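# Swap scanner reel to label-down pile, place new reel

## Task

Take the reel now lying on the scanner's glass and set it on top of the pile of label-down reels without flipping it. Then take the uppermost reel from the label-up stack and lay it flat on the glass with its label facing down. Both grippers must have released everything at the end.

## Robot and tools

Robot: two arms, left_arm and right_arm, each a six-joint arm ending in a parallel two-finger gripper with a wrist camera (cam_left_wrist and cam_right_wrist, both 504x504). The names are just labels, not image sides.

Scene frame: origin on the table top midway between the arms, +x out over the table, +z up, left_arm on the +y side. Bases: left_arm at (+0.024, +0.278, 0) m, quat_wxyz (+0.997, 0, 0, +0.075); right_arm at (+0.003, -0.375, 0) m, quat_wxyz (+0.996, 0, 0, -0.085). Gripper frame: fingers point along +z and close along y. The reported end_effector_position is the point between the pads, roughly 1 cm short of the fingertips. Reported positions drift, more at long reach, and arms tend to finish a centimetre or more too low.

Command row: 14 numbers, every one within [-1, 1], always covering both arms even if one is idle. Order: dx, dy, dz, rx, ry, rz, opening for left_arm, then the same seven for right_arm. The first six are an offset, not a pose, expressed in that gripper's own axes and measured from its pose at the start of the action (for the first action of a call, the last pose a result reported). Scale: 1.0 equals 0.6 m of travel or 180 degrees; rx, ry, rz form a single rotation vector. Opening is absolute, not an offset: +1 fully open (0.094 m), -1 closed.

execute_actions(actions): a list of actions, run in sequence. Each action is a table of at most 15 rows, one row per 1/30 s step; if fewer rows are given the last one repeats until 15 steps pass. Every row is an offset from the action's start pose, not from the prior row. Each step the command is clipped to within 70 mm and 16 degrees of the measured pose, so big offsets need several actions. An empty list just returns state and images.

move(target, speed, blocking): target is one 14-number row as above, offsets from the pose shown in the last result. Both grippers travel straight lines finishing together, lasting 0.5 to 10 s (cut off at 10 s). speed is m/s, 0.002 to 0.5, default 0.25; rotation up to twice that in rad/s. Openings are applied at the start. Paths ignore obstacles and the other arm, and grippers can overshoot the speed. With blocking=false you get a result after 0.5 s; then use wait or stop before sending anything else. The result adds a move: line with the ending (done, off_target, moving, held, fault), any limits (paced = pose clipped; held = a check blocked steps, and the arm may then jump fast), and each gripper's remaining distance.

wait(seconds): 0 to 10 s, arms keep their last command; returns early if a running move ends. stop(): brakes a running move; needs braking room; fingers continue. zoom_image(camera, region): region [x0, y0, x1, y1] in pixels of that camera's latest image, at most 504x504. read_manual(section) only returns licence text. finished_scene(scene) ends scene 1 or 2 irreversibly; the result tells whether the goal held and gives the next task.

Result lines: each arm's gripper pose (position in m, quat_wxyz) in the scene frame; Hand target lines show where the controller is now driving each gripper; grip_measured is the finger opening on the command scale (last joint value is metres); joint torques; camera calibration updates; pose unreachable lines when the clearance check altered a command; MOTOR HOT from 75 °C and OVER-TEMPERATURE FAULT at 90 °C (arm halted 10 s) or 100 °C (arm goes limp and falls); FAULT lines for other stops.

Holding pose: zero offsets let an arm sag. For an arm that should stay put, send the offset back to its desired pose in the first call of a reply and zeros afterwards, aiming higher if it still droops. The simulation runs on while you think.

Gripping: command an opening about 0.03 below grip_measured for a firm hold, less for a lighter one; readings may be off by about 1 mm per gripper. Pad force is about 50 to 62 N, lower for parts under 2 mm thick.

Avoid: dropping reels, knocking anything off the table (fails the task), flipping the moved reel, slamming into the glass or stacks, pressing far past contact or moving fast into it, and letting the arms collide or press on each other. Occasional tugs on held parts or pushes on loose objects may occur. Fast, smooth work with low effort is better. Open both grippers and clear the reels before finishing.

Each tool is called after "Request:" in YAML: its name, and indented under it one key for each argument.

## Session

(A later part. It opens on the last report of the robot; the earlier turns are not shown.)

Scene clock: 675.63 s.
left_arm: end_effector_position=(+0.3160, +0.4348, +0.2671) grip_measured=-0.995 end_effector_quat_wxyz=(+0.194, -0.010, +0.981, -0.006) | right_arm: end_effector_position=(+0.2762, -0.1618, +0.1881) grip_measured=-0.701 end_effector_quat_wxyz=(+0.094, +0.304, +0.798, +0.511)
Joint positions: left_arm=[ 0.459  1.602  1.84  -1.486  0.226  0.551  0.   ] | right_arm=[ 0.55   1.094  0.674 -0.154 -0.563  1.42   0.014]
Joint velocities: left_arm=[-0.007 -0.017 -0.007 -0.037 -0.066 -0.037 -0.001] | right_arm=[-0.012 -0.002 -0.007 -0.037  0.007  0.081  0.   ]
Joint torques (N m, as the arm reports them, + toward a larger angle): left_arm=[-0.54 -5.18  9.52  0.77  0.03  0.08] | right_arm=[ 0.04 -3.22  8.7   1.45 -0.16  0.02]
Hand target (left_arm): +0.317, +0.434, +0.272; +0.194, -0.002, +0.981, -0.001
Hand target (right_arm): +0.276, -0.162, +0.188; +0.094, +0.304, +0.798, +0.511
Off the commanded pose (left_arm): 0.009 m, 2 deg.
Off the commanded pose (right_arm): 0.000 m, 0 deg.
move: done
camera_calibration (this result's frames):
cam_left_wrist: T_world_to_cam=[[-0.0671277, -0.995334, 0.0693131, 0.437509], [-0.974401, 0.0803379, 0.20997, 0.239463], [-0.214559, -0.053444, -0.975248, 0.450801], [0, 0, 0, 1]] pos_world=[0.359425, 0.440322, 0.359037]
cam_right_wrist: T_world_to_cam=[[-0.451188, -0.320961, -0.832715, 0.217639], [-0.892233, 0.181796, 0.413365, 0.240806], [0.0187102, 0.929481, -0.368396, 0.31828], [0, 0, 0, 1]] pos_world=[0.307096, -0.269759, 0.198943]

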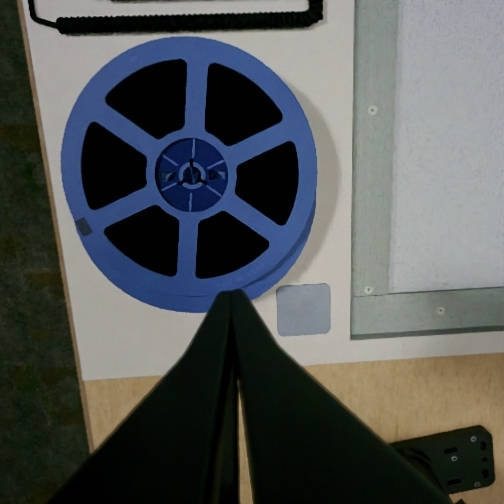

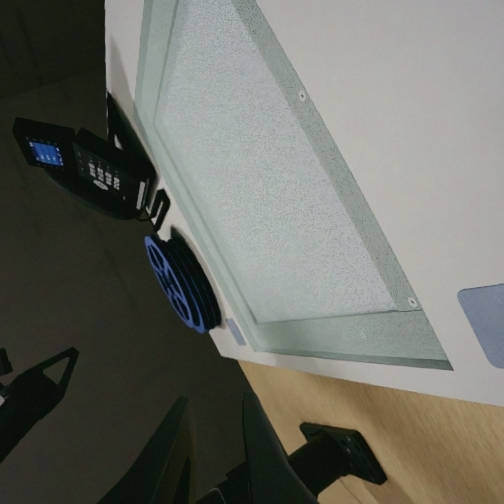

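Request:
move:
  target: [-0.122,0.153,0.28,0,0.124,0,-1,0,0,0,0,0,0,-0.7]

Scene clock: 685.63 s.
left_arm: end_effector_position=(+0.4440, +0.5314, +0.1237) grip_measured=-0.995 end_effector_quat_wxyz=(+0.055, -0.011, +0.998, +0.019) | right_arm: end_effector_position=(+0.2762, -0.1618, +0.1881) grip_measured=-0.701 end_effector_quat_wxyz=(+0.094, +0.304, +0.798, +0.511)
Joint positions: left_arm=[ 0.398  2.466  2.576 -1.568  0.022  0.526  0.   ] | right_arm=[ 0.55   1.094  0.674 -0.154 -0.563  1.42   0.014]
Joint velocities: left_arm=[ 0.007 -0.022 -0.037 -0.022  0.007 -0.022  0.001] | right_arm=[ 0.002 -0.002  0.002  0.022 -0.007  0.051 -0.   ]
Joint torques (N m, as the arm reports them, + toward a larger angle): left_arm=[ -0.49 -14.26   9.26   0.37  -0.12  -0.13] | right_arm=[ 0.04 -3.23  8.66  1.47 -0.17  0.02]
Hand target (left_arm): +0.445, +0.529, +0.139; +0.064, -0.012, +0.997, +0.031
Hand target (right_arm): +0.276, -0.162, +0.188; +0.094, +0.304, +0.798, +0.511
Off the commanded pose (left_arm): 0.015 m, 7 deg.
Off the commanded pose (right_arm): 0.000 m, 0 deg.
joint sent to its limit (left arm) — the command would take joint 4 (wrist pitch) past its lower limit, so that joint was sent only as far as its limit.
move: off_target (left_arm)
camera_calibration (this result's frames):
cam_left_wrist: T_world_to_cam=[[-0.0434785, -0.99831, 0.0385458, 0.547132], [-0.877359, 0.0566084, 0.476484, 0.323081], [-0.477861, -0.0131017, -0.878338, 0.427075], [0, 0, 0, 1]] pos_world=[0.511329, 0.533514, 0.200084]
cam_right_wrist: T_world_to_cam=[[-0.451188, -0.320961, -0.832715, 0.217639], [-0.892233, 0.181796, 0.413365, 0.240806], [0.0187102, 0.929481, -0.368396, 0.31828], [0, 0, 0, 1]] pos_world=[0.307096, -0.269759, 0.198943]

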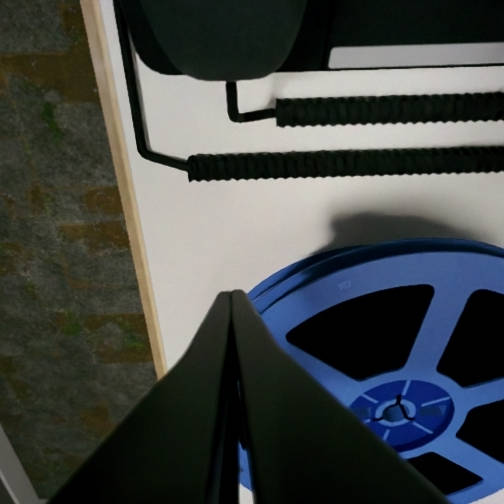

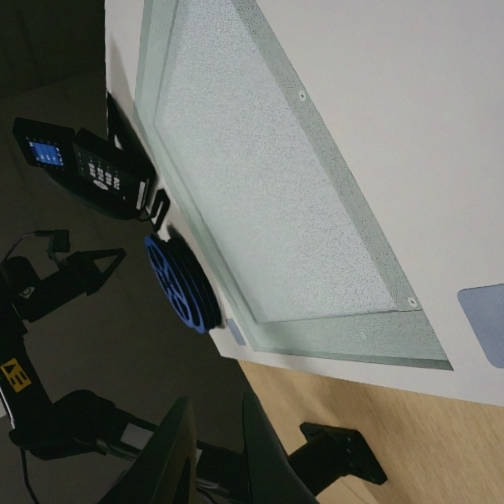

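Request:
move:
  target: [0.23,-0.33,-0.25,0,0,0,-0.68,-0.25,-0.05,-0.8,0,-0.52,0.27,-0.7]

Scene clock: 720.57 s.
left_arm: end_effector_position=(+0.3009, +0.3249, +0.2454) grip_measured=-0.682 end_effector_quat_wxyz=(+0.095, -0.007, +0.995, +0.021) | right_arm: end_effector_position=(+0.1666, -0.6142, +0.3554) grip_measured=-0.701 end_effector_quat_wxyz=(+0.433, +0.834, +0.314, +0.134)
Joint positions: left_arm=[ 0.004  1.513  1.71  -1.573 -0.014  0.142  0.015] | right_arm=[-0.869  1.055  1.47  -1.048 -0.104  1.435  0.014]
Joint velocities: left_arm=[-0.002 -0.002  0.017  0.037 -0.007  0.051 -0.   ] | right_arm=[ 0.007 -0.007  0.007  0.037 -0.007 -0.007  0.   ]
Joint torques (N m, as the arm reports them, + toward a larger angle): left_arm=[-0.53 -6.28  4.86  0.56 -0.16 -0.12] | right_arm=[-0.43 -0.05  9.85  1.49  0.08  0.04]
Hand target (left_arm): +0.293, +0.324, +0.246; +0.091, -0.009, +0.995, +0.026
Hand target (right_arm): +0.164, -0.620, +0.362; +0.441, +0.834, +0.306, +0.127
Off the commanded pose (left_arm): 0.007 m, 5 deg.
Off the commanded pose (right_arm): 0.009 m, 1 deg.
joint sent to its limit (left arm) — the command would take joint 4 (wrist pitch) past its lower limit, so that joint was sent only as far as its limit.
move: off_target (left_arm)
camera_calibration (this result's frames):
cam_left_wrist: T_world_to_cam=[[-0.0548202, -0.998068, 0.0292278, 0.335683], [-0.912827, 0.0619579, 0.40362, 0.17802], [-0.404651, -0.00455345, -0.91446, 0.446908], [0, 0, 0, 1]] pos_world=[0.361745, 0.32604, 0.327016]
cam_right_wrist: T_world_to_cam=[[-0.410497, 0.495724, -0.765343, 0.633233], [0.475439, 0.83256, 0.284256, 0.373832], [0.778106, -0.247188, -0.57745, 0.0274638], [0, 0, 0, 1]] pos_world=[0.0608363, -0.618358, 0.394236]

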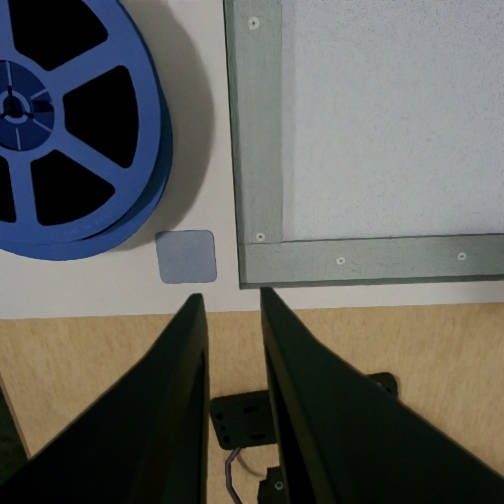

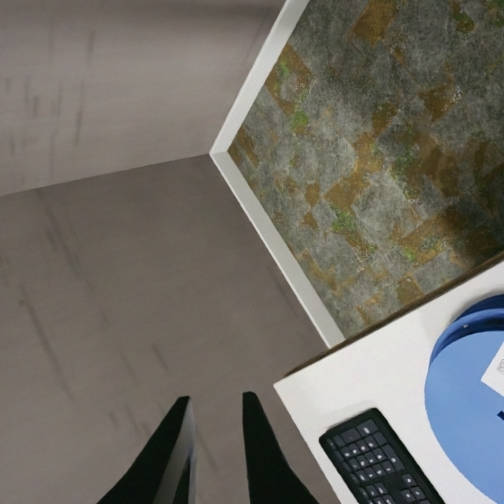

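Request:
move:
  target: [0.12,-0.92,0.1,0.36,-0.008,-0.136,-0.68,0,0,0,0,0,0,-0.7]
  speed: 0.3

Scene clock: 733.47 s.
left_arm: end_effector_position=(+0.2453, -0.2124, +0.1258) grip_measured=-0.682 end_effector_quat_wxyz=(+0.084, -0.148, +0.845, -0.508) | right_arm: end_effector_position=(+0.1663, -0.6145, +0.3553) grip_measured=-0.701 end_effector_quat_wxyz=(+0.433, +0.835, +0.313, +0.133)
Joint positions: left_arm=[-1.264  1.886  1.119  0.273  0.106 -1.523  0.015] | right_arm=[-0.869  1.055  1.47  -1.048 -0.101  1.436  0.014]
Joint velocities: left_arm=[ 0.002 -0.017 -0.012 -0.007 -0.007  0.007 -0.   ] | right_arm=[ 0.007 -0.007 -0.012 -0.125 -0.007 -0.081  0.   ]
Joint torques (N m, as the arm reports them, + toward a larger angle): left_arm=[-0.22 -8.81 10.39  2.06 -0.13 -0.09] | right_arm=[ 0.05 -1.4   7.3   1.49 -0.06  0.01]
Hand target (left_arm): +0.250, -0.220, +0.138; +0.092, -0.150, +0.835, -0.521
Hand target (right_arm): +0.167, -0.614, +0.355; +0.433, +0.834, +0.314, +0.134
Off the commanded pose (left_arm): 0.028 m, 4 deg.
Off the commanded pose (right_arm): 0.000 m, 0 deg.
move: off_target (left_arm)
camera_calibration (this result's frames):
cam_left_wrist: T_world_to_cam=[[0.0840304, -0.389234, 0.917298, -0.216672], [-0.952449, 0.239196, 0.188748, 0.283246], [-0.292881, -0.889541, -0.350625, 0.0262966], [0, 0, 0, 1]] pos_world=[0.295687, -0.128696, 0.154511]
cam_right_wrist: T_world_to_cam=[[-0.409578, 0.496702, -0.765201, 0.633586], [0.47797, 0.83128, 0.283759, 0.373222], [0.77704, -0.249522, -0.577882, 0.0265783], [0, 0, 0, 1]] pos_world=[0.0604614, -0.618324, 0.394275]

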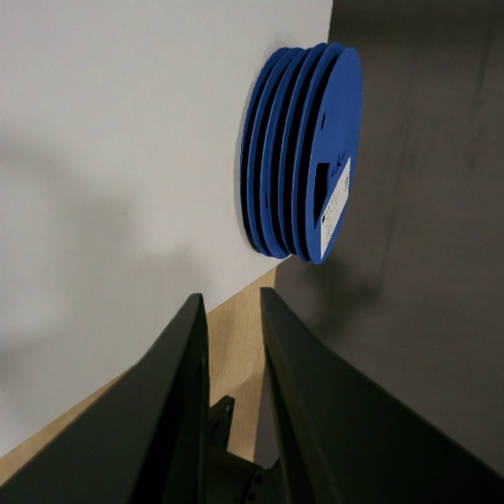

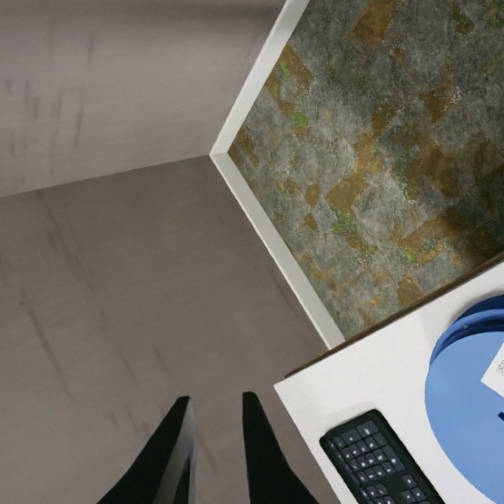

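Request:
move:
  target: [0.12,-0.075,0.155,0,0,0,-0.68,0,0,0,0,0,0,-0.7]
  speed: 0.1

Scene clock: 748.33 s.
left_arm: end_effector_position=(+0.2124, -0.3301, +0.1142) grip_measured=-0.682 end_effector_quat_wxyz=(+0.081, -0.143, +0.848, -0.505) | right_arm: end_effector_position=(+0.1663, -0.6145, +0.3553) grip_measured=-0.701 end_effector_quat_wxyz=(+0.433, +0.835, +0.313, +0.133)
Joint positions: left_arm=[-1.431  2.241  1.625  0.118 -0.03  -1.596  0.015] | right_arm=[-0.869  1.055  1.47  -1.048 -0.101  1.436  0.014]
Joint velocities: left_arm=[-0.012 -0.007  0.022 -0.037 -0.066 -0.066 -0.   ] | right_arm=[-0.022  0.007  0.002  0.007  0.007 -0.007 -0.   ]
Joint torques (N m, as the arm reports them, + toward a larger angle): left_arm=[ -0.31 -12.51  10.92   1.75  -0.17  -0.1 ] | right_arm=[ 0.07 -1.42  7.28  1.49 -0.04  0.01]
Hand target (left_arm): +0.213, -0.334, +0.122; +0.085, -0.147, +0.845, -0.507
Hand target (right_arm): +0.166, -0.614, +0.355; +0.433, +0.835, +0.313, +0.133
Off the commanded pose (left_arm): 0.009 m, 1 deg.
Off the commanded pose (right_arm): 0.000 m, 0 deg.
move: done
camera_calibration (this result's frames):
cam_left_wrist: T_world_to_cam=[[0.0813743, -0.39735, 0.914052, -0.250834], [-0.948988, 0.249414, 0.192908, 0.284438], [-0.304629, -0.883123, -0.356784, -0.0868251], [0, 0, 0, 1]] pos_world=[0.263891, -0.247289, 0.143427]
cam_right_wrist: T_world_to_cam=[[-0.409578, 0.496702, -0.765201, 0.633586], [0.47797, 0.83128, 0.283759, 0.373222], [0.77704, -0.249522, -0.577882, 0.0265783], [0, 0, 0, 1]] pos_world=[0.0604614, -0.618324, 0.394275]

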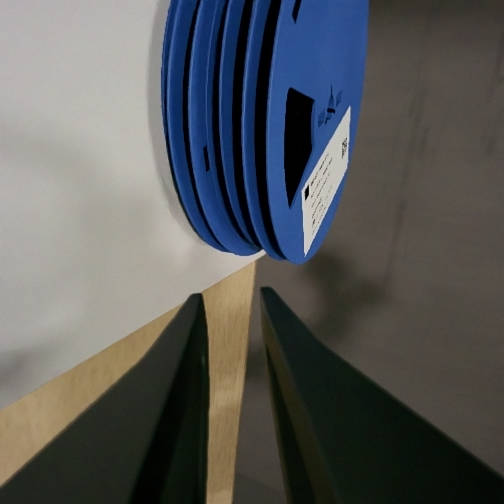

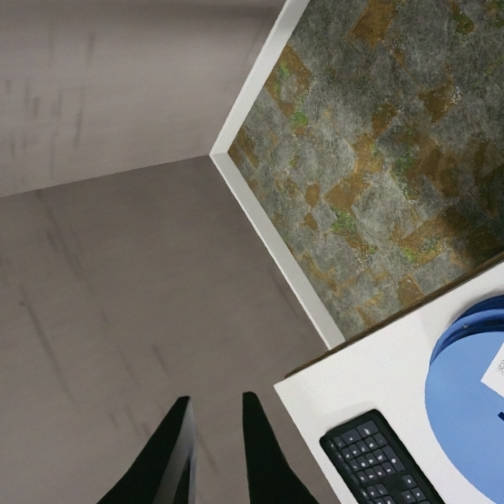

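Request:
move:
  target: [-0.022,-0.012,0.03,0,0,0,-0.68,0,0,0,0,0,0,-0.7]
  speed: 0.04

Scene clock: 761.67 s.
left_arm: end_effector_position=(+0.2280, -0.3412, +0.1067) grip_measured=-0.682 end_effector_quat_wxyz=(+0.080, -0.148, +0.847, -0.504) | right_arm: end_effector_position=(+0.1663, -0.6145, +0.3553) grip_measured=-0.701 end_effector_quat_wxyz=(+0.433, +0.835, +0.313, +0.133)
Joint positions: left_arm=[-1.408  2.309  1.713  0.096 -0.015 -1.596  0.015] | right_arm=[-0.869  1.055  1.47  -1.048 -0.101  1.436  0.014]
Joint velocities: left_arm=[-0.002  0.002 -0.012 -0.095 -0.007  0.007 -0.001] | right_arm=[ 0.002 -0.007  0.017 -0.051  0.051 -0.037  0.001]
Joint torques (N m, as the arm reports them, + toward a larger angle): left_arm=[  0.45 -12.84  10.89   1.71   0.03   0.11] | right_arm=[ 0.04 -1.42  7.34  1.49 -0.03  0.02]
Hand target (left_arm): +0.231, -0.344, +0.113; +0.081, -0.143, +0.847, -0.505
Hand target (right_arm): +0.166, -0.614, +0.355; +0.433, +0.835, +0.313, +0.133
Off the commanded pose (left_arm): 0.007 m, 1 deg.
Off the commanded pose (right_arm): 0.000 m, 0 deg.
move: done
camera_calibration (this result's frames):
cam_left_wrist: T_world_to_cam=[[0.0917014, -0.396294, 0.913533, -0.251556], [-0.949764, 0.240868, 0.199828, 0.299983], [-0.299232, -0.885965, -0.354298, -0.0969965], [0, 0, 0, 1]] pos_world=[0.278957, -0.257882, 0.135494]
cam_right_wrist: T_world_to_cam=[[-0.409578, 0.496702, -0.765201, 0.633586], [0.47797, 0.83128, 0.283759, 0.373222], [0.77704, -0.249522, -0.577882, 0.0265783], [0, 0, 0, 1]] pos_world=[0.0604614, -0.618324, 0.394275]

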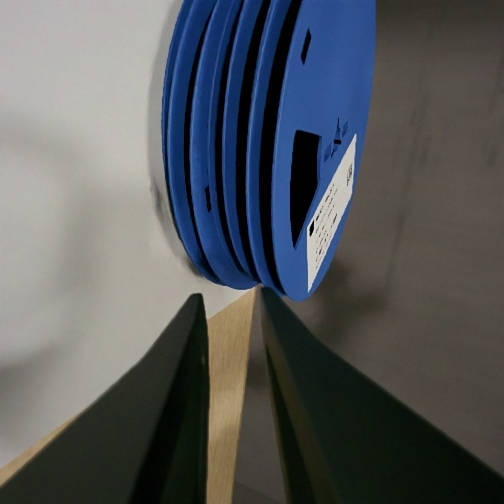

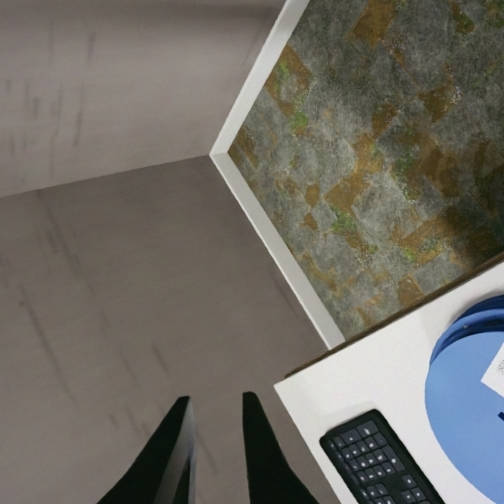

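Request:
move:
  target: [0,-0.035,-0.012,0,0,0,-0.68,0,0,0,0,0,0,-0.7]
  speed: 0.04

Scene clock: 766.37 s.
left_arm: end_effector_position=(+0.2281, -0.3420, +0.1102) grip_measured=-0.682 end_effector_quat_wxyz=(+0.078, -0.149, +0.852, -0.495) | right_arm: end_effector_position=(+0.1663, -0.6145, +0.3553) grip_measured=-0.701 end_effector_quat_wxyz=(+0.433, +0.835, +0.313, +0.133)
Joint positions: left_arm=[-1.408  2.311  1.749  0.042 -0.014 -1.596  0.015] | right_arm=[-0.869  1.055  1.47  -1.048 -0.101  1.436  0.014]
Joint velocities: left_arm=[-0.002  0.012  0.007 -0.051  0.007 -0.007  0.   ] | right_arm=[-0.002 -0.007  0.007 -0.007  0.022 -0.022  0.   ]
Joint torques (N m, as the arm reports them, + toward a larger angle): left_arm=[  0.04 -14.47  10.85   1.75  -0.05  -0.02] | right_arm=[ 0.04 -1.47  7.34  1.49 -0.04  0.03]
Hand target (left_arm): +0.229, -0.344, +0.128; +0.080, -0.148, +0.847, -0.504
Hand target (right_arm): +0.166, -0.614, +0.355; +0.433, +0.835, +0.313, +0.133
Off the commanded pose (left_arm): 0.019 m, 1 deg.
Off the commanded pose (right_arm): 0.000 m, 0 deg.
move: off_target (left_arm)
camera_calibration (this result's frames):
cam_left_wrist: T_world_to_cam=[[0.097442, -0.413725, 0.905172, -0.261411], [-0.948137, 0.237902, 0.210804, 0.296895], [-0.302557, -0.878769, -0.369086, -0.0915608], [0, 0, 0, 1]] pos_world=[0.279267, -0.259245, 0.140241]
cam_right_wrist: T_world_to_cam=[[-0.409578, 0.496702, -0.765201, 0.633586], [0.47797, 0.83128, 0.283759, 0.373222], [0.77704, -0.249522, -0.577882, 0.0265783], [0, 0, 0, 1]] pos_world=[0.0604614, -0.618324, 0.394275]

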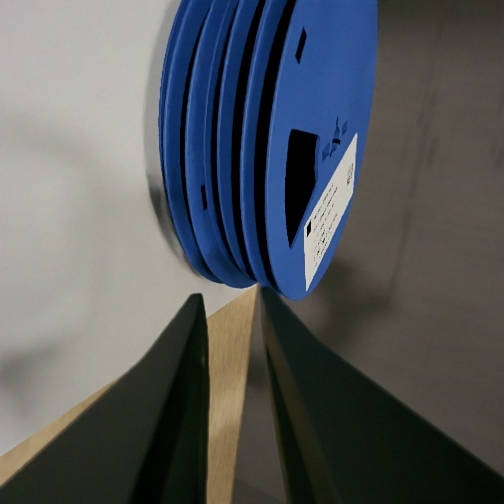

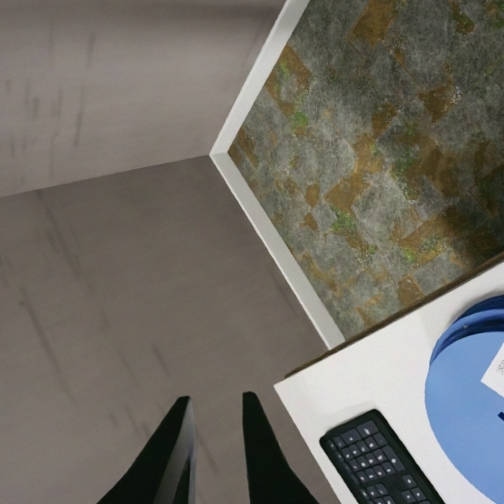

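Heavy sag; command more.

Request:
move:
  target: [0,-0.05,-0.02,0,0,0,-0.68,0,0,0,0,0,0,-0.7]
  speed: 0.04

Scene clock: 771.13 s.
left_arm: end_effector_position=(+0.2287, -0.3439, +0.1219) grip_measured=-0.682 end_effector_quat_wxyz=(+0.077, -0.150, +0.858, -0.486) | right_arm: end_effector_position=(+0.1663, -0.6145, +0.3553) grip_measured=-0.701 end_effector_quat_wxyz=(+0.433, +0.835, +0.313, +0.133)
Joint positions: left_arm=[-1.408  2.311  1.817 -0.05  -0.014 -1.596  0.015] | right_arm=[-0.869  1.055  1.47  -1.048 -0.101  1.436  0.014]
Joint velocities: left_arm=[ 0.002 -0.012  0.007 -0.095 -0.051  0.022  0.   ] | right_arm=[ 0.007 -0.007 -0.002  0.051  0.007 -0.007 -0.   ]
Joint torques (N m, as the arm reports them, + toward a larger angle): left_arm=[  0.05 -14.85  10.99   1.72  -0.04  -0.02] | right_arm=[ 0.02 -1.37  7.31  1.5  -0.03  0.02]
Hand target (left_arm): +0.229, -0.346, +0.142; +0.078, -0.149, +0.852, -0.496
Hand target (right_arm): +0.166, -0.614, +0.355; +0.433, +0.835, +0.313, +0.133
Off the commanded pose (left_arm): 0.020 m, 1 deg.
Off the commanded pose (right_arm): 0.000 m, 0 deg.
move: off_target (left_arm)
camera_calibration (this result's frames):
cam_left_wrist: T_world_to_cam=[[0.103787, -0.433329, 0.89524, -0.279843], [-0.94661, 0.233183, 0.222611, 0.292065], [-0.305218, -0.870547, -0.385992, -0.0832476], [0, 0, 0, 1]] pos_world=[0.280107, -0.261839, 0.153377]
cam_right_wrist: T_world_to_cam=[[-0.409578, 0.496702, -0.765201, 0.633586], [0.47797, 0.83128, 0.283759, 0.373222], [0.77704, -0.249522, -0.577882, 0.0265783], [0, 0, 0, 1]] pos_world=[0.0604614, -0.618324, 0.394275]

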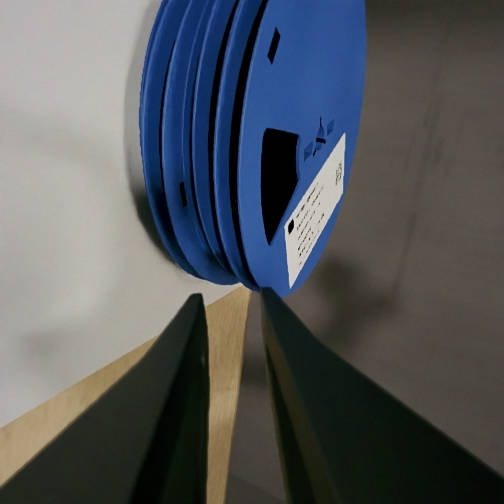

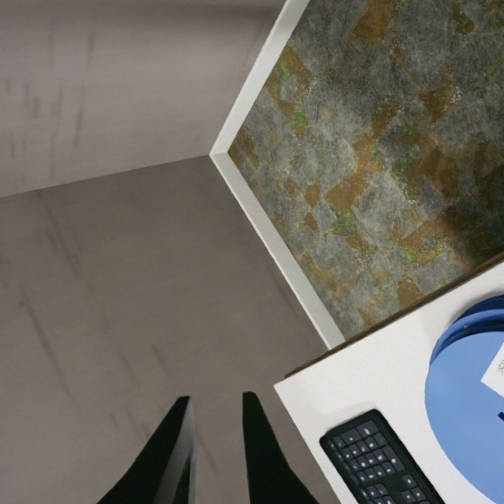

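Request:
move:
  target: [0,-0.035,0.043,0,0,0,-0.68,0,0,0,0,0,0,-0.7]
  speed: 0.03

Scene clock: 778.60 s.
left_arm: end_effector_position=(+0.2381, -0.3731, +0.1190) grip_measured=-0.682 end_effector_quat_wxyz=(+0.076, -0.150, +0.859, -0.484) | right_arm: end_effector_position=(+0.1663, -0.6145, +0.3553) grip_measured=-0.701 end_effector_quat_wxyz=(+0.433, +0.835, +0.313, +0.133)
Joint positions: left_arm=[-1.408  2.454  2.062 -0.156 -0.014 -1.596  0.015] | right_arm=[-0.869  1.055  1.47  -1.048 -0.101  1.436  0.014]
Joint velocities: left_arm=[-0.002 -0.017  0.012 -0.066 -0.022 -0.066  0.   ] | right_arm=[-0.007 -0.012  0.007  0.081  0.022 -0.095 -0.   ]
Joint torques (N m, as the arm reports them, + toward a larger angle): left_arm=[  0.19 -14.27  11.38   1.71  -0.03  -0.01] | right_arm=[ 0.06 -1.44  7.31  1.5  -0.04  0.01]
Hand target (left_arm): +0.240, -0.374, +0.127; +0.077, -0.150, +0.858, -0.486
Hand target (right_arm): +0.166, -0.614, +0.355; +0.433, +0.835, +0.313, +0.133
Off the commanded pose (left_arm): 0.008 m, 0 deg.
Off the commanded pose (right_arm): 0.000 m, 0 deg.
move: done
camera_calibration (this result's frames):
cam_left_wrist: T_world_to_cam=[[0.104837, -0.436575, 0.893539, -0.292105], [-0.946347, 0.232371, 0.224568, 0.307858], [-0.305673, -0.869141, -0.388791, -0.105926], [0, 0, 0, 1]] pos_world=[0.289586, -0.291128, 0.150689]
cam_right_wrist: T_world_to_cam=[[-0.409578, 0.496702, -0.765201, 0.633586], [0.47797, 0.83128, 0.283759, 0.373222], [0.77704, -0.249522, -0.577882, 0.0265783], [0, 0, 0, 1]] pos_world=[0.0604614, -0.618324, 0.394275]

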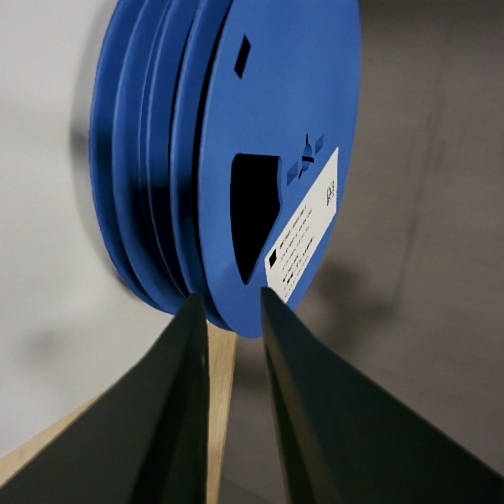

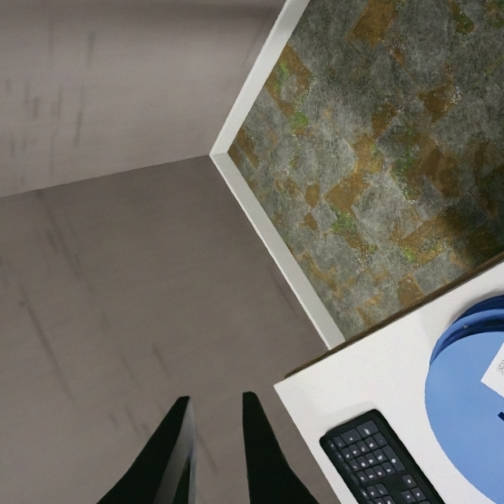

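Request:
move:
  target: [0,0.006,0.025,0,0,0,-0.68,0,0,0,0,0,0,-0.7]
  speed: 0.02

Scene clock: 787.47 s.
left_arm: end_effector_position=(+0.2400, -0.3789, +0.0980) grip_measured=-0.682 end_effector_quat_wxyz=(+0.075, -0.151, +0.864, -0.474) | right_arm: end_effector_position=(+0.1663, -0.6145, +0.3553) grip_measured=-0.701 end_effector_quat_wxyz=(+0.433, +0.835, +0.313, +0.133)
Joint positions: left_arm=[-1.408  2.514  2.107 -0.162 -0.014 -1.596  0.015] | right_arm=[-0.869  1.055  1.47  -1.048 -0.101  1.436  0.014]
Joint velocities: left_arm=[-0.002  0.007 -0.022 -0.022 -0.051  0.022  0.   ] | right_arm=[-0.002 -0.007  0.007 -0.007  0.007 -0.051 -0.002]
Joint torques (N m, as the arm reports them, + toward a larger angle): left_arm=[  0.08 -14.52  11.21   1.84  -0.04  -0.02] | right_arm=[ 0.05 -1.39  7.3   1.48 -0.03  0.02]
Hand target (left_arm): +0.242, -0.383, +0.108; +0.076, -0.150, +0.859, -0.484
Hand target (right_arm): +0.166, -0.614, +0.355; +0.433, +0.835, +0.313, +0.133
Off the commanded pose (left_arm): 0.011 m, 1 deg.
Off the commanded pose (right_arm): 0.000 m, 0 deg.
move: off_target (left_arm)
camera_calibration (this result's frames):
cam_left_wrist: T_world_to_cam=[[0.110787, -0.454958, 0.883594, -0.283536], [-0.944806, 0.22761, 0.235657, 0.312477], [-0.30833, -0.860933, -0.404631, -0.113313], [0, 0, 0, 1]] pos_world=[0.291705, -0.297675, 0.131044]
cam_right_wrist: T_world_to_cam=[[-0.409578, 0.496702, -0.765201, 0.633586], [0.47797, 0.83128, 0.283759, 0.373222], [0.77704, -0.249522, -0.577882, 0.0265783], [0, 0, 0, 1]] pos_world=[0.0604614, -0.618324, 0.394275]

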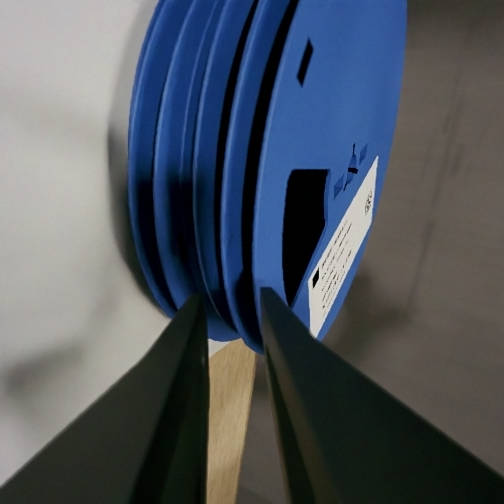

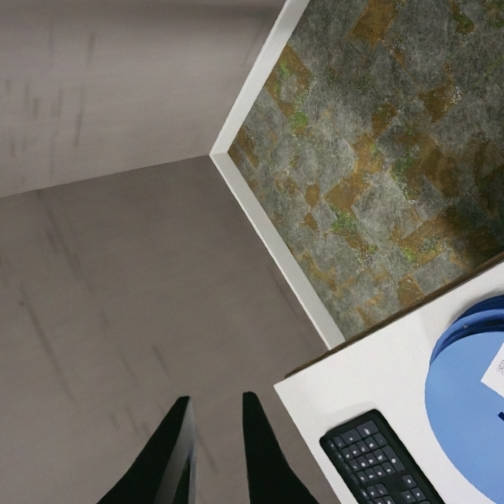

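Request:
move:
  target: [0,-0.045,-0.03,0,0,0,-0.68,0,0,0,0,0,0,-0.7]
  speed: 0.03

Scene clock: 792.70 s.
left_arm: end_effector_position=(+0.2392, -0.3764, +0.1025) grip_measured=-0.682 end_effector_quat_wxyz=(+0.073, -0.152, +0.872, -0.460) | right_arm: end_effector_position=(+0.1663, -0.6145, +0.3553) grip_measured=-0.701 end_effector_quat_wxyz=(+0.433, +0.835, +0.313, +0.133)
Joint positions: left_arm=[-1.408  2.515  2.156 -0.243 -0.014 -1.596  0.015] | right_arm=[-0.869  1.055  1.47  -1.048 -0.101  1.436  0.014]
Joint velocities: left_arm=[-0.002 -0.012  0.007 -0.095  0.037 -0.051  0.001] | right_arm=[-0.017 -0.007 -0.002  0.022 -0.095 -0.037 -0.   ]
Joint torques (N m, as the arm reports them, + toward a larger angle): left_arm=[  0.01 -16.95  11.12   1.65  -0.04  -0.02] | right_arm=[ 0.06 -1.43  7.35  1.49 -0.04  0.02]
Hand target (left_arm): +0.240, -0.378, +0.130; +0.075, -0.151, +0.864, -0.475
Hand target (right_arm): +0.166, -0.614, +0.355; +0.433, +0.835, +0.313, +0.133
Off the commanded pose (left_arm): 0.028 m, 2 deg.
Off the commanded pose (right_arm): 0.000 m, 0 deg.
move: off_target (left_arm)
camera_calibration (this result's frames):
cam_left_wrist: T_world_to_cam=[[0.119838, -0.482924, 0.867424, -0.297279], [-0.942283, 0.219813, 0.252558, 0.304828], [-0.312637, -0.847624, -0.428708, -0.101107], [0, 0, 0, 1]] pos_world=[0.29125, -0.296269, 0.137535]
cam_right_wrist: T_world_to_cam=[[-0.409578, 0.496702, -0.765201, 0.633586], [0.47797, 0.83128, 0.283759, 0.373222], [0.77704, -0.249522, -0.577882, 0.0265783], [0, 0, 0, 1]] pos_world=[0.0604614, -0.618324, 0.394275]

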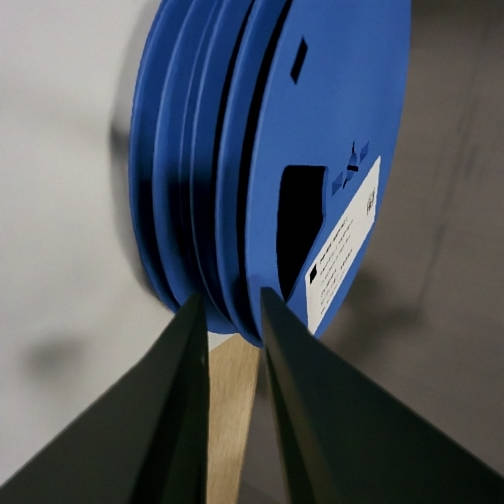

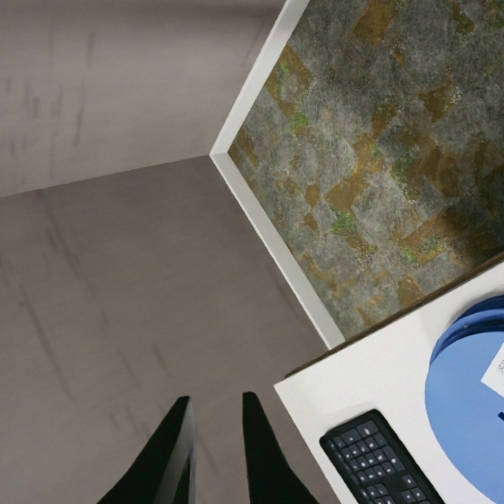

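Request:
move:
  target: [0,0.02,-0.05,0,0,0,-0.68,0,0,0,0,0,0,-0.7]
  speed: 0.04

Request:
move:
  target: [0,-0.06,-0.025,0,0,0,-0.68,0,0,0,0,0,0,-0.7]
  speed: 0.04

Scene clock: 801.03 s.
left_arm: end_effector_position=(+0.2295, -0.3465, +0.0936) grip_measured=-0.682 end_effector_quat_wxyz=(+0.071, -0.153, +0.879, -0.446) | right_arm: end_effector_position=(+0.1663, -0.6145, +0.3553) grip_measured=-0.701 end_effector_quat_wxyz=(+0.433, +0.835, +0.313, +0.133)
Joint positions: left_arm=[-1.408  2.386  1.911 -0.158 -0.014 -1.596  0.015] | right_arm=[-0.869  1.055  1.47  -1.048 -0.101  1.436  0.014]
Joint velocities: left_arm=[-0.002 -0.002 -0.007 -0.022 -0.066 -0.037 -0.001] | right_arm=[ 0.002 -0.007  0.002 -0.022  0.022 -0.125  0.   ]
Joint torques (N m, as the arm reports them, + toward a larger angle): left_arm=[ -0.13 -15.99   6.91   1.96  -0.05  -0.04] | right_arm=[ 0.04 -1.39  7.28  1.49 -0.03  0.02]
Hand target (left_arm): +0.229, -0.347, +0.109; +0.073, -0.152, +0.872, -0.460
Hand target (right_arm): +0.166, -0.614, +0.355; +0.433, +0.835, +0.313, +0.133
Off the commanded pose (left_arm): 0.016 m, 2 deg.
Off the commanded pose (right_arm): 0.000 m, 0 deg.
move: off_target (left_arm)
camera_calibration (this result's frames):
cam_left_wrist: T_world_to_cam=[[0.128217, -0.508813, 0.851275, -0.283333], [-0.939744, 0.211968, 0.268237, 0.286598], [-0.316926, -0.834373, -0.450976, -0.0749168], [0, 0, 0, 1]] pos_world=[0.281913, -0.267422, 0.130533]
cam_right_wrist: T_world_to_cam=[[-0.409578, 0.496702, -0.765201, 0.633586], [0.47797, 0.83128, 0.283759, 0.373222], [0.77704, -0.249522, -0.577882, 0.0265783], [0, 0, 0, 1]] pos_world=[0.0604614, -0.618324, 0.394275]

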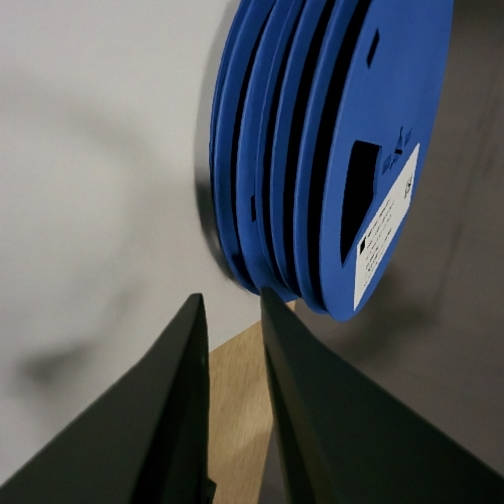

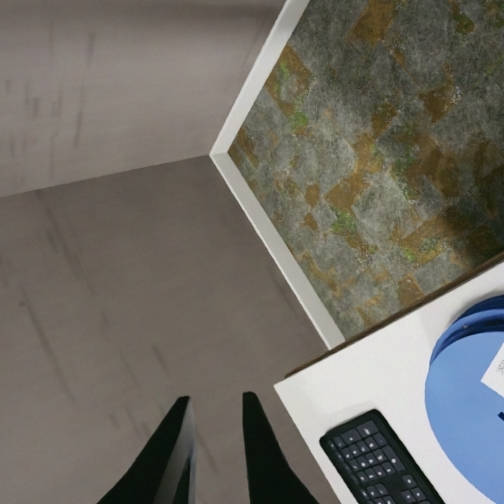

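Scene clock: 802.70 s.
left_arm: end_effector_position=(+0.2315, -0.3526, +0.1222) grip_measured=-0.682 end_effector_quat_wxyz=(+0.070, -0.154, +0.881, -0.441) | right_arm: end_effector_position=(+0.1663, -0.6145, +0.3553) grip_measured=-0.701 end_effector_quat_wxyz=(+0.433, +0.835, +0.313, +0.133)
Joint positions: left_arm=[-1.408  2.399  2.056 -0.302 -0.014 -1.596  0.015] | right_arm=[-0.869  1.055  1.47  -1.048 -0.101  1.436  0.014]
Joint velocities: left_arm=[-0.002 -0.002  0.012 -0.022 -0.007  0.022 -0.001] | right_arm=[-0.007 -0.007  0.007  0.037  0.022 -0.022 -0.001]
Joint torques (N m, as the arm reports them, + toward a larger angle): left_arm=[  0.05 -14.11  11.08   1.62  -0.04  -0.02] | right_arm=[ 0.   -1.39  7.33  1.49 -0.04  0.03]
Hand target (left_arm): +0.232, -0.355, +0.132; +0.071, -0.153, +0.879, -0.446
Hand target (right_arm): +0.166, -0.614, +0.355; +0.433, +0.835, +0.313, +0.133
Off the commanded pose (left_arm): 0.010 m, 1 deg.
Off the commanded pose (right_arm): 0.000 m, 0 deg.
move: done
camera_calibration (this result's frames):
cam_left_wrist: T_world_to_cam=[[0.130908, -0.517128, 0.845838, -0.3139], [-0.938885, 0.209315, 0.27328, 0.280306], [-0.318368, -0.829919, -0.458123, -0.0636812], [0, 0, 0, 1]] pos_world=[0.283994, -0.273849, 0.159733]
cam_right_wrist: T_world_to_cam=[[-0.409578, 0.496702, -0.765201, 0.633586], [0.47797, 0.83128, 0.283759, 0.373222], [0.77704, -0.249522, -0.577882, 0.0265783], [0, 0, 0, 1]] pos_world=[0.0604614, -0.618324, 0.394275]

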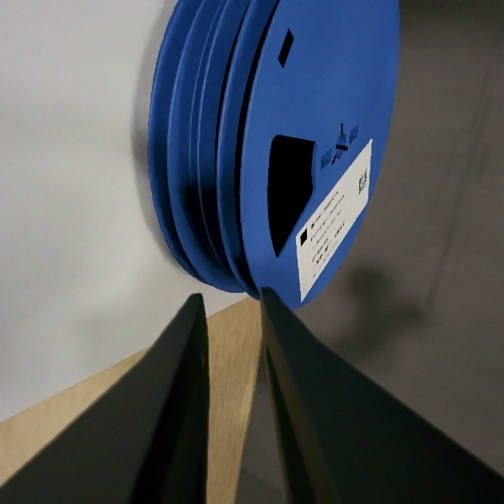

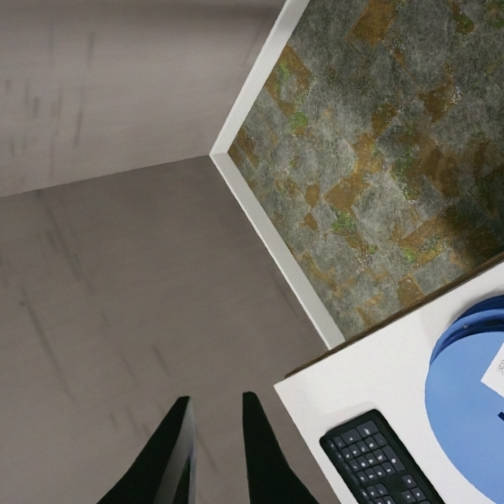

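Request:
move:
  target: [0,-0.023,0.045,0,0,0,-0.68,0,0,0,0,0,0,-0.7]
  speed: 0.03

Scene clock: 810.50 s.
left_arm: end_effector_position=(+0.2402, -0.3793, +0.1076) grip_measured=-0.682 end_effector_quat_wxyz=(+0.070, -0.154, +0.883, -0.437) | right_arm: end_effector_position=(+0.1663, -0.6145, +0.3553) grip_measured=-0.701 end_effector_quat_wxyz=(+0.433, +0.835, +0.313, +0.133)
Joint positions: left_arm=[-1.408  2.574  2.327 -0.406 -0.014 -1.596  0.015] | right_arm=[-0.869  1.055  1.47  -1.048 -0.101  1.436  0.014]
Joint velocities: left_arm=[-0.002  0.007  0.007  0.007 -0.125  0.037  0.001] | right_arm=[-0.017 -0.007 -0.022  0.066 -0.081 -0.081  0.001]
Joint torques (N m, as the arm reports them, + toward a larger angle): left_arm=[  0.18 -15.04  11.23   1.6   -0.03  -0.01] | right_arm=[ 0.03 -1.42  7.3   1.49 -0.02  0.02]
Hand target (left_arm): +0.242, -0.380, +0.117; +0.070, -0.153, +0.881, -0.442
Hand target (right_arm): +0.166, -0.614, +0.355; +0.433, +0.835, +0.313, +0.133
Off the commanded pose (left_arm): 0.010 m, 1 deg.
Off the commanded pose (right_arm): 0.000 m, 0 deg.
move: done
camera_calibration (this result's frames):
cam_left_wrist: T_world_to_cam=[[0.133286, -0.524475, 0.840929, -0.31936], [-0.938108, 0.206915, 0.277739, 0.296446], [-0.319668, -0.825901, -0.464435, -0.0872957], [0, 0, 0, 1]] pos_world=[0.292759, -0.300933, 0.145682]
cam_right_wrist: T_world_to_cam=[[-0.409578, 0.496702, -0.765201, 0.633586], [0.47797, 0.83128, 0.283759, 0.373222], [0.77704, -0.249522, -0.577882, 0.0265783], [0, 0, 0, 1]] pos_world=[0.0604614, -0.618324, 0.394275]

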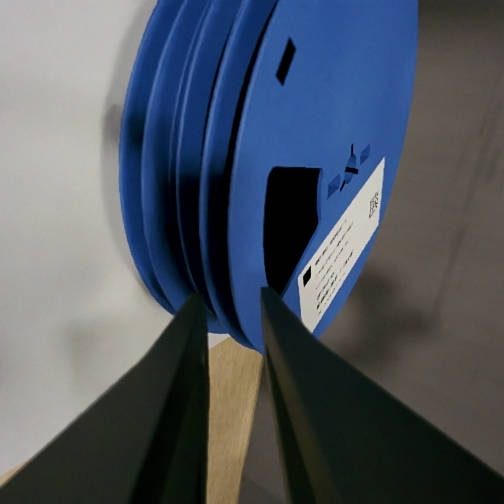

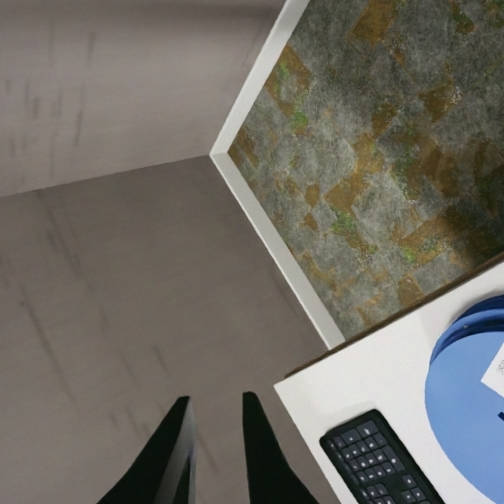

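Request:
move:
  target: [0,-0.035,0.0,0,0,0,-0.68,0,0,0,0,0,0,-0.7]
  speed: 0.02

Scene clock: 815.90 s.
left_arm: end_effector_position=(+0.2442, -0.3920, +0.1180) grip_measured=-0.682 end_effector_quat_wxyz=(+0.070, -0.154, +0.882, -0.439) | right_arm: end_effector_position=(+0.1663, -0.6145, +0.3553) grip_measured=-0.701 end_effector_quat_wxyz=(+0.433, +0.835, +0.313, +0.133)
Joint positions: left_arm=[-1.408  2.692  2.591 -0.549 -0.014 -1.596  0.015] | right_arm=[-0.869  1.055  1.47  -1.048 -0.101  1.436  0.014]
Joint velocities: left_arm=[-0.012  0.017  0.051 -0.051 -0.037 -0.022  0.   ] | right_arm=[-0.012 -0.007  0.002  0.022  0.066  0.022 -0.   ]
Joint torques (N m, as the arm reports them, + toward a larger angle): left_arm=[  0.08 -15.42  10.97   1.59  -0.04  -0.02] | right_arm=[ 0.01 -1.4   7.29  1.48 -0.03  0.01]
Hand target (left_arm): +0.244, -0.391, +0.124; +0.070, -0.154, +0.883, -0.438
Hand target (right_arm): +0.166, -0.614, +0.355; +0.433, +0.835, +0.313, +0.133
Off the commanded pose (left_arm): 0.006 m, 0 deg.
Off the commanded pose (right_arm): 0.000 m, 0 deg.
move: done
camera_calibration (this result's frames):
cam_left_wrist: T_world_to_cam=[[0.132297, -0.521419, 0.842983, -0.3341], [-0.938433, 0.20792, 0.275884, 0.300694], [-0.319124, -0.827582, -0.46181, -0.092685], [0, 0, 0, 1]] pos_world=[0.296804, -0.313431, 0.155881]
cam_right_wrist: T_world_to_cam=[[-0.409578, 0.496702, -0.765201, 0.633586], [0.47797, 0.83128, 0.283759, 0.373222], [0.77704, -0.249522, -0.577882, 0.0265783], [0, 0, 0, 1]] pos_world=[0.0604614, -0.618324, 0.394275]

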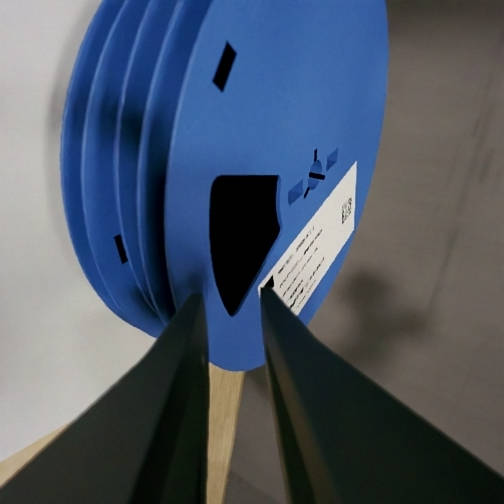

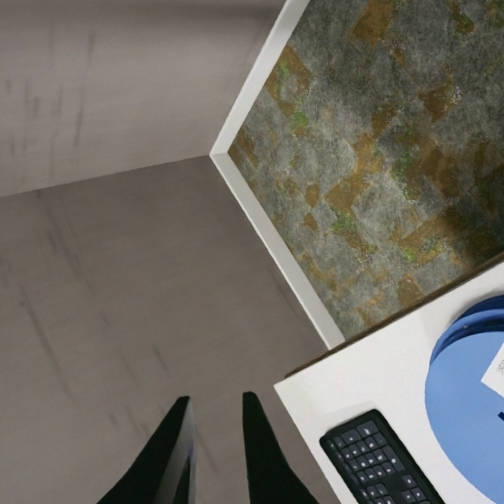

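Request:
move:
  target: [0,0.012,-0.027,0,0,0,-0.68,0,0,0,0,0,0,-0.7]
  speed: 0.02

Scene clock: 822.60 s.
left_arm: end_effector_position=(+0.2388, -0.3753, +0.1031) grip_measured=-0.682 end_effector_quat_wxyz=(+0.068, -0.155, +0.890, -0.424) | right_arm: end_effector_position=(+0.1663, -0.6145, +0.3553) grip_measured=-0.701 end_effector_quat_wxyz=(+0.433, +0.835, +0.313, +0.133)
Joint positions: left_arm=[-1.408  2.577  2.338 -0.445 -0.014 -1.596  0.015] | right_arm=[-0.869  1.055  1.47  -1.048 -0.101  1.436  0.014]
Joint velocities: left_arm=[ 0.007  0.017 -0.002 -0.007  0.007 -0.007  0.001] | right_arm=[ 0.002 -0.007 -0.002  0.022  0.037 -0.037 -0.   ]
Joint torques (N m, as the arm reports them, + toward a larger angle): left_arm=[ -0.05 -17.43   7.     1.89  -0.05  -0.04] | right_arm=[ 0.02 -1.44  7.29  1.49 -0.05  0.01]
Hand target (left_arm): +0.238, -0.376, +0.122; +0.070, -0.154, +0.883, -0.439
Hand target (right_arm): +0.166, -0.614, +0.355; +0.433, +0.835, +0.313, +0.133
Off the commanded pose (left_arm): 0.019 m, 2 deg.
Off the commanded pose (right_arm): 0.000 m, 0 deg.
move: off_target (left_arm)
camera_calibration (this result's frames):
cam_left_wrist: T_world_to_cam=[[0.14111, -0.548648, 0.824059, -0.322462], [-0.935429, 0.198637, 0.292431, 0.290365], [-0.32413, -0.812114, -0.485192, -0.0780781], [0, 0, 0, 1]] pos_world=[0.291811, -0.298004, 0.142933]
cam_right_wrist: T_world_to_cam=[[-0.409578, 0.496702, -0.765201, 0.633586], [0.47797, 0.83128, 0.283759, 0.373222], [0.77704, -0.249522, -0.577882, 0.0265783], [0, 0, 0, 1]] pos_world=[0.0604614, -0.618324, 0.394275]

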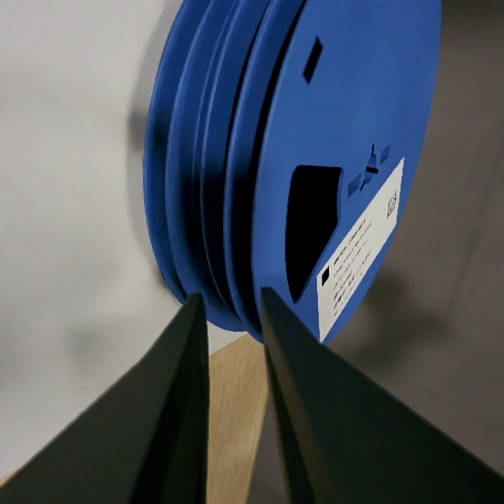

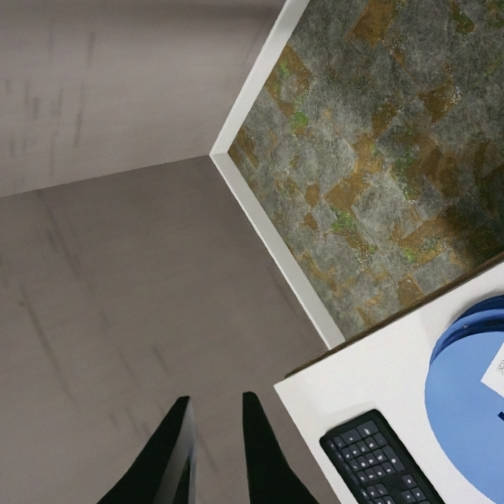

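Request:
move:
  target: [0,-0.03,-0.25,0,0,0,-0.68,0.172,-0.157,0.21,0.294,0.017,0,-1]

Scene clock: 841.93 s.
left_arm: end_effector_position=(+0.2086, -0.2819, +0.2081) grip_measured=-0.682 end_effector_quat_wxyz=(+0.069, -0.154, +0.887, -0.429) | right_arm: end_effector_position=(+0.2671, -0.5907, +0.1929) grip_measured=-0.988 end_effector_quat_wxyz=(+0.025, +0.936, +0.350, +0.009)
Joint positions: left_arm=[-1.408  2.057  1.861 -0.476 -0.014 -1.596  0.015] | right_arm=[-0.515  1.82   1.847 -1.545  0.009  1.742  0.001]
Joint velocities: left_arm=[ 0.012  0.012  0.002 -0.037 -0.037 -0.007 -0.001] | right_arm=[-0.002 -0.002  0.012  0.037 -0.022  0.007  0.   ]
Joint torques (N m, as the arm reports them, + toward a larger angle): left_arm=[ -0.64 -13.24   6.67   1.58  -0.11  -0.09] | right_arm=[ 0.45 -9.16  9.81  0.1  -0.05  0.06]
Hand target (left_arm): +0.202, -0.276, +0.211; +0.068, -0.155, +0.890, -0.424
Hand target (right_arm): +0.269, -0.588, +0.198; +0.024, +0.936, +0.350, +0.011
Off the commanded pose (left_arm): 0.008 m, 1 deg.
Off the commanded pose (right_arm): 0.008 m, 2 deg.
joint sent to its limit (right arm) — the command would take joint 4 (wrist pitch) past its lower limit, so that joint was sent only as far as its limit.
move: done
camera_calibration (this result's frames):
cam_left_wrist: T_world_to_cam=[[0.138195, -0.53964, 0.830476, -0.351766], [-0.93645, 0.201791, 0.286952, 0.215097], [-0.322434, -0.817355, -0.47746, 0.0354504], [0, 0, 0, 1]] pos_world=[0.26147, -0.204256, 0.247337]
cam_right_wrist: T_world_to_cam=[[-0.624982, 0.780466, 0.0164361, 0.613168], [0.695343, 0.547001, 0.466142, 0.0901483], [0.354817, 0.302759, -0.884557, 0.358452], [0, 0, 0, 1]] pos_world=[0.19335, -0.636392, 0.264971]

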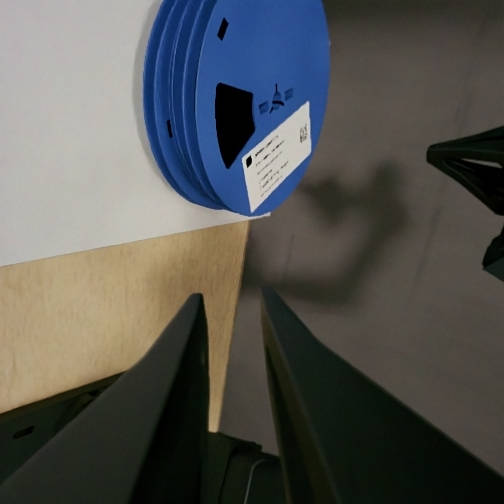

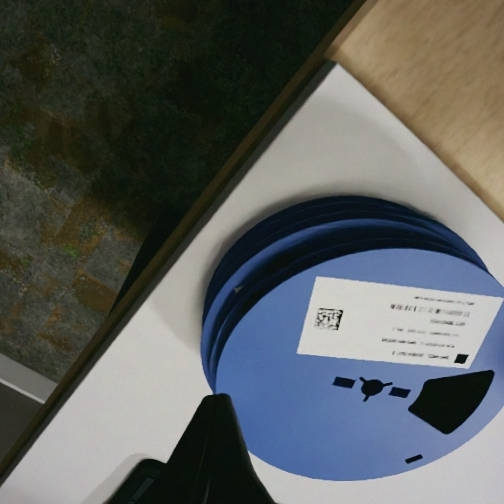

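Request:
move:
  target: [0,-0.03,0,0,0,0,-0.68,0.049,0.003,0.125,0,0,0,-1]
  speed: 0.1

Scene clock: 854.80 s.
left_arm: end_effector_position=(+0.2117, -0.2913, +0.2148) grip_measured=-0.682 end_effector_quat_wxyz=(+0.068, -0.155, +0.889, -0.426) | right_arm: end_effector_position=(+0.2938, -0.5781, +0.1258) grip_measured=-0.988 end_effector_quat_wxyz=(+0.032, +0.936, +0.349, +0.017)
Joint positions: left_arm=[-1.408  2.109  1.97  -0.54  -0.014 -1.596  0.015] | right_arm=[-0.44   1.82   1.576 -1.256  0.008  1.819  0.001]
Joint velocities: left_arm=[ 0.002 -0.022  0.002 -0.007  0.022 -0.037 -0.   ] | right_arm=[ 0.002 -0.007 -0.017  0.066 -0.081  0.007 -0.001]
Joint torques (N m, as the arm reports them, + toward a larger angle): left_arm=[  0.07 -11.56  11.09   1.57  -0.04  -0.02] | right_arm=[ 0.41 -9.14  6.04  0.33  0.02  0.07]
Hand target (left_arm): +0.212, -0.292, +0.222; +0.069, -0.154, +0.887, -0.429
Hand target (right_arm): +0.293, -0.575, +0.118; +0.024, +0.937, +0.350, +0.010
Off the commanded pose (left_arm): 0.008 m, 0 deg.
Off the commanded pose (right_arm): 0.008 m, 1 deg.
move: done
camera_calibration (this result's frames):
cam_left_wrist: T_world_to_cam=[[0.139849, -0.544753, 0.826853, -0.3638], [-0.935874, 0.200011, 0.290061, 0.216574], [-0.323392, -0.814395, -0.481849, 0.0340052], [0, 0, 0, 1]] pos_world=[0.26456, -0.213805, 0.254375]
cam_right_wrist: T_world_to_cam=[[-0.624063, 0.781373, -0.00141685, 0.623618], [0.68724, 0.549742, 0.474853, 0.0989133], [0.371816, 0.295364, -0.880064, 0.275973], [0, 0, 0, 1]] pos_world=[0.218588, -0.623167, 0.196788]

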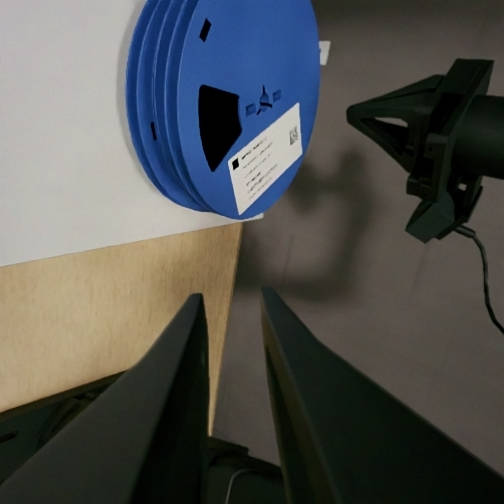

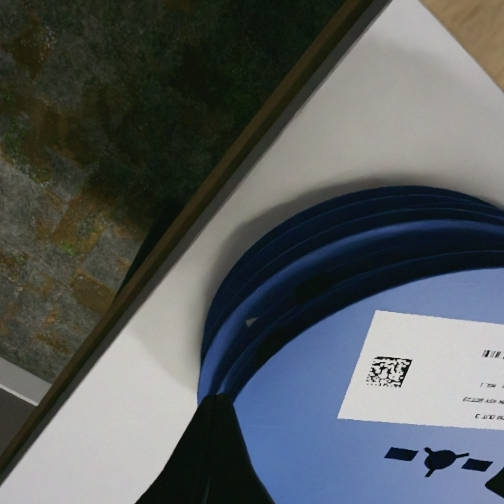

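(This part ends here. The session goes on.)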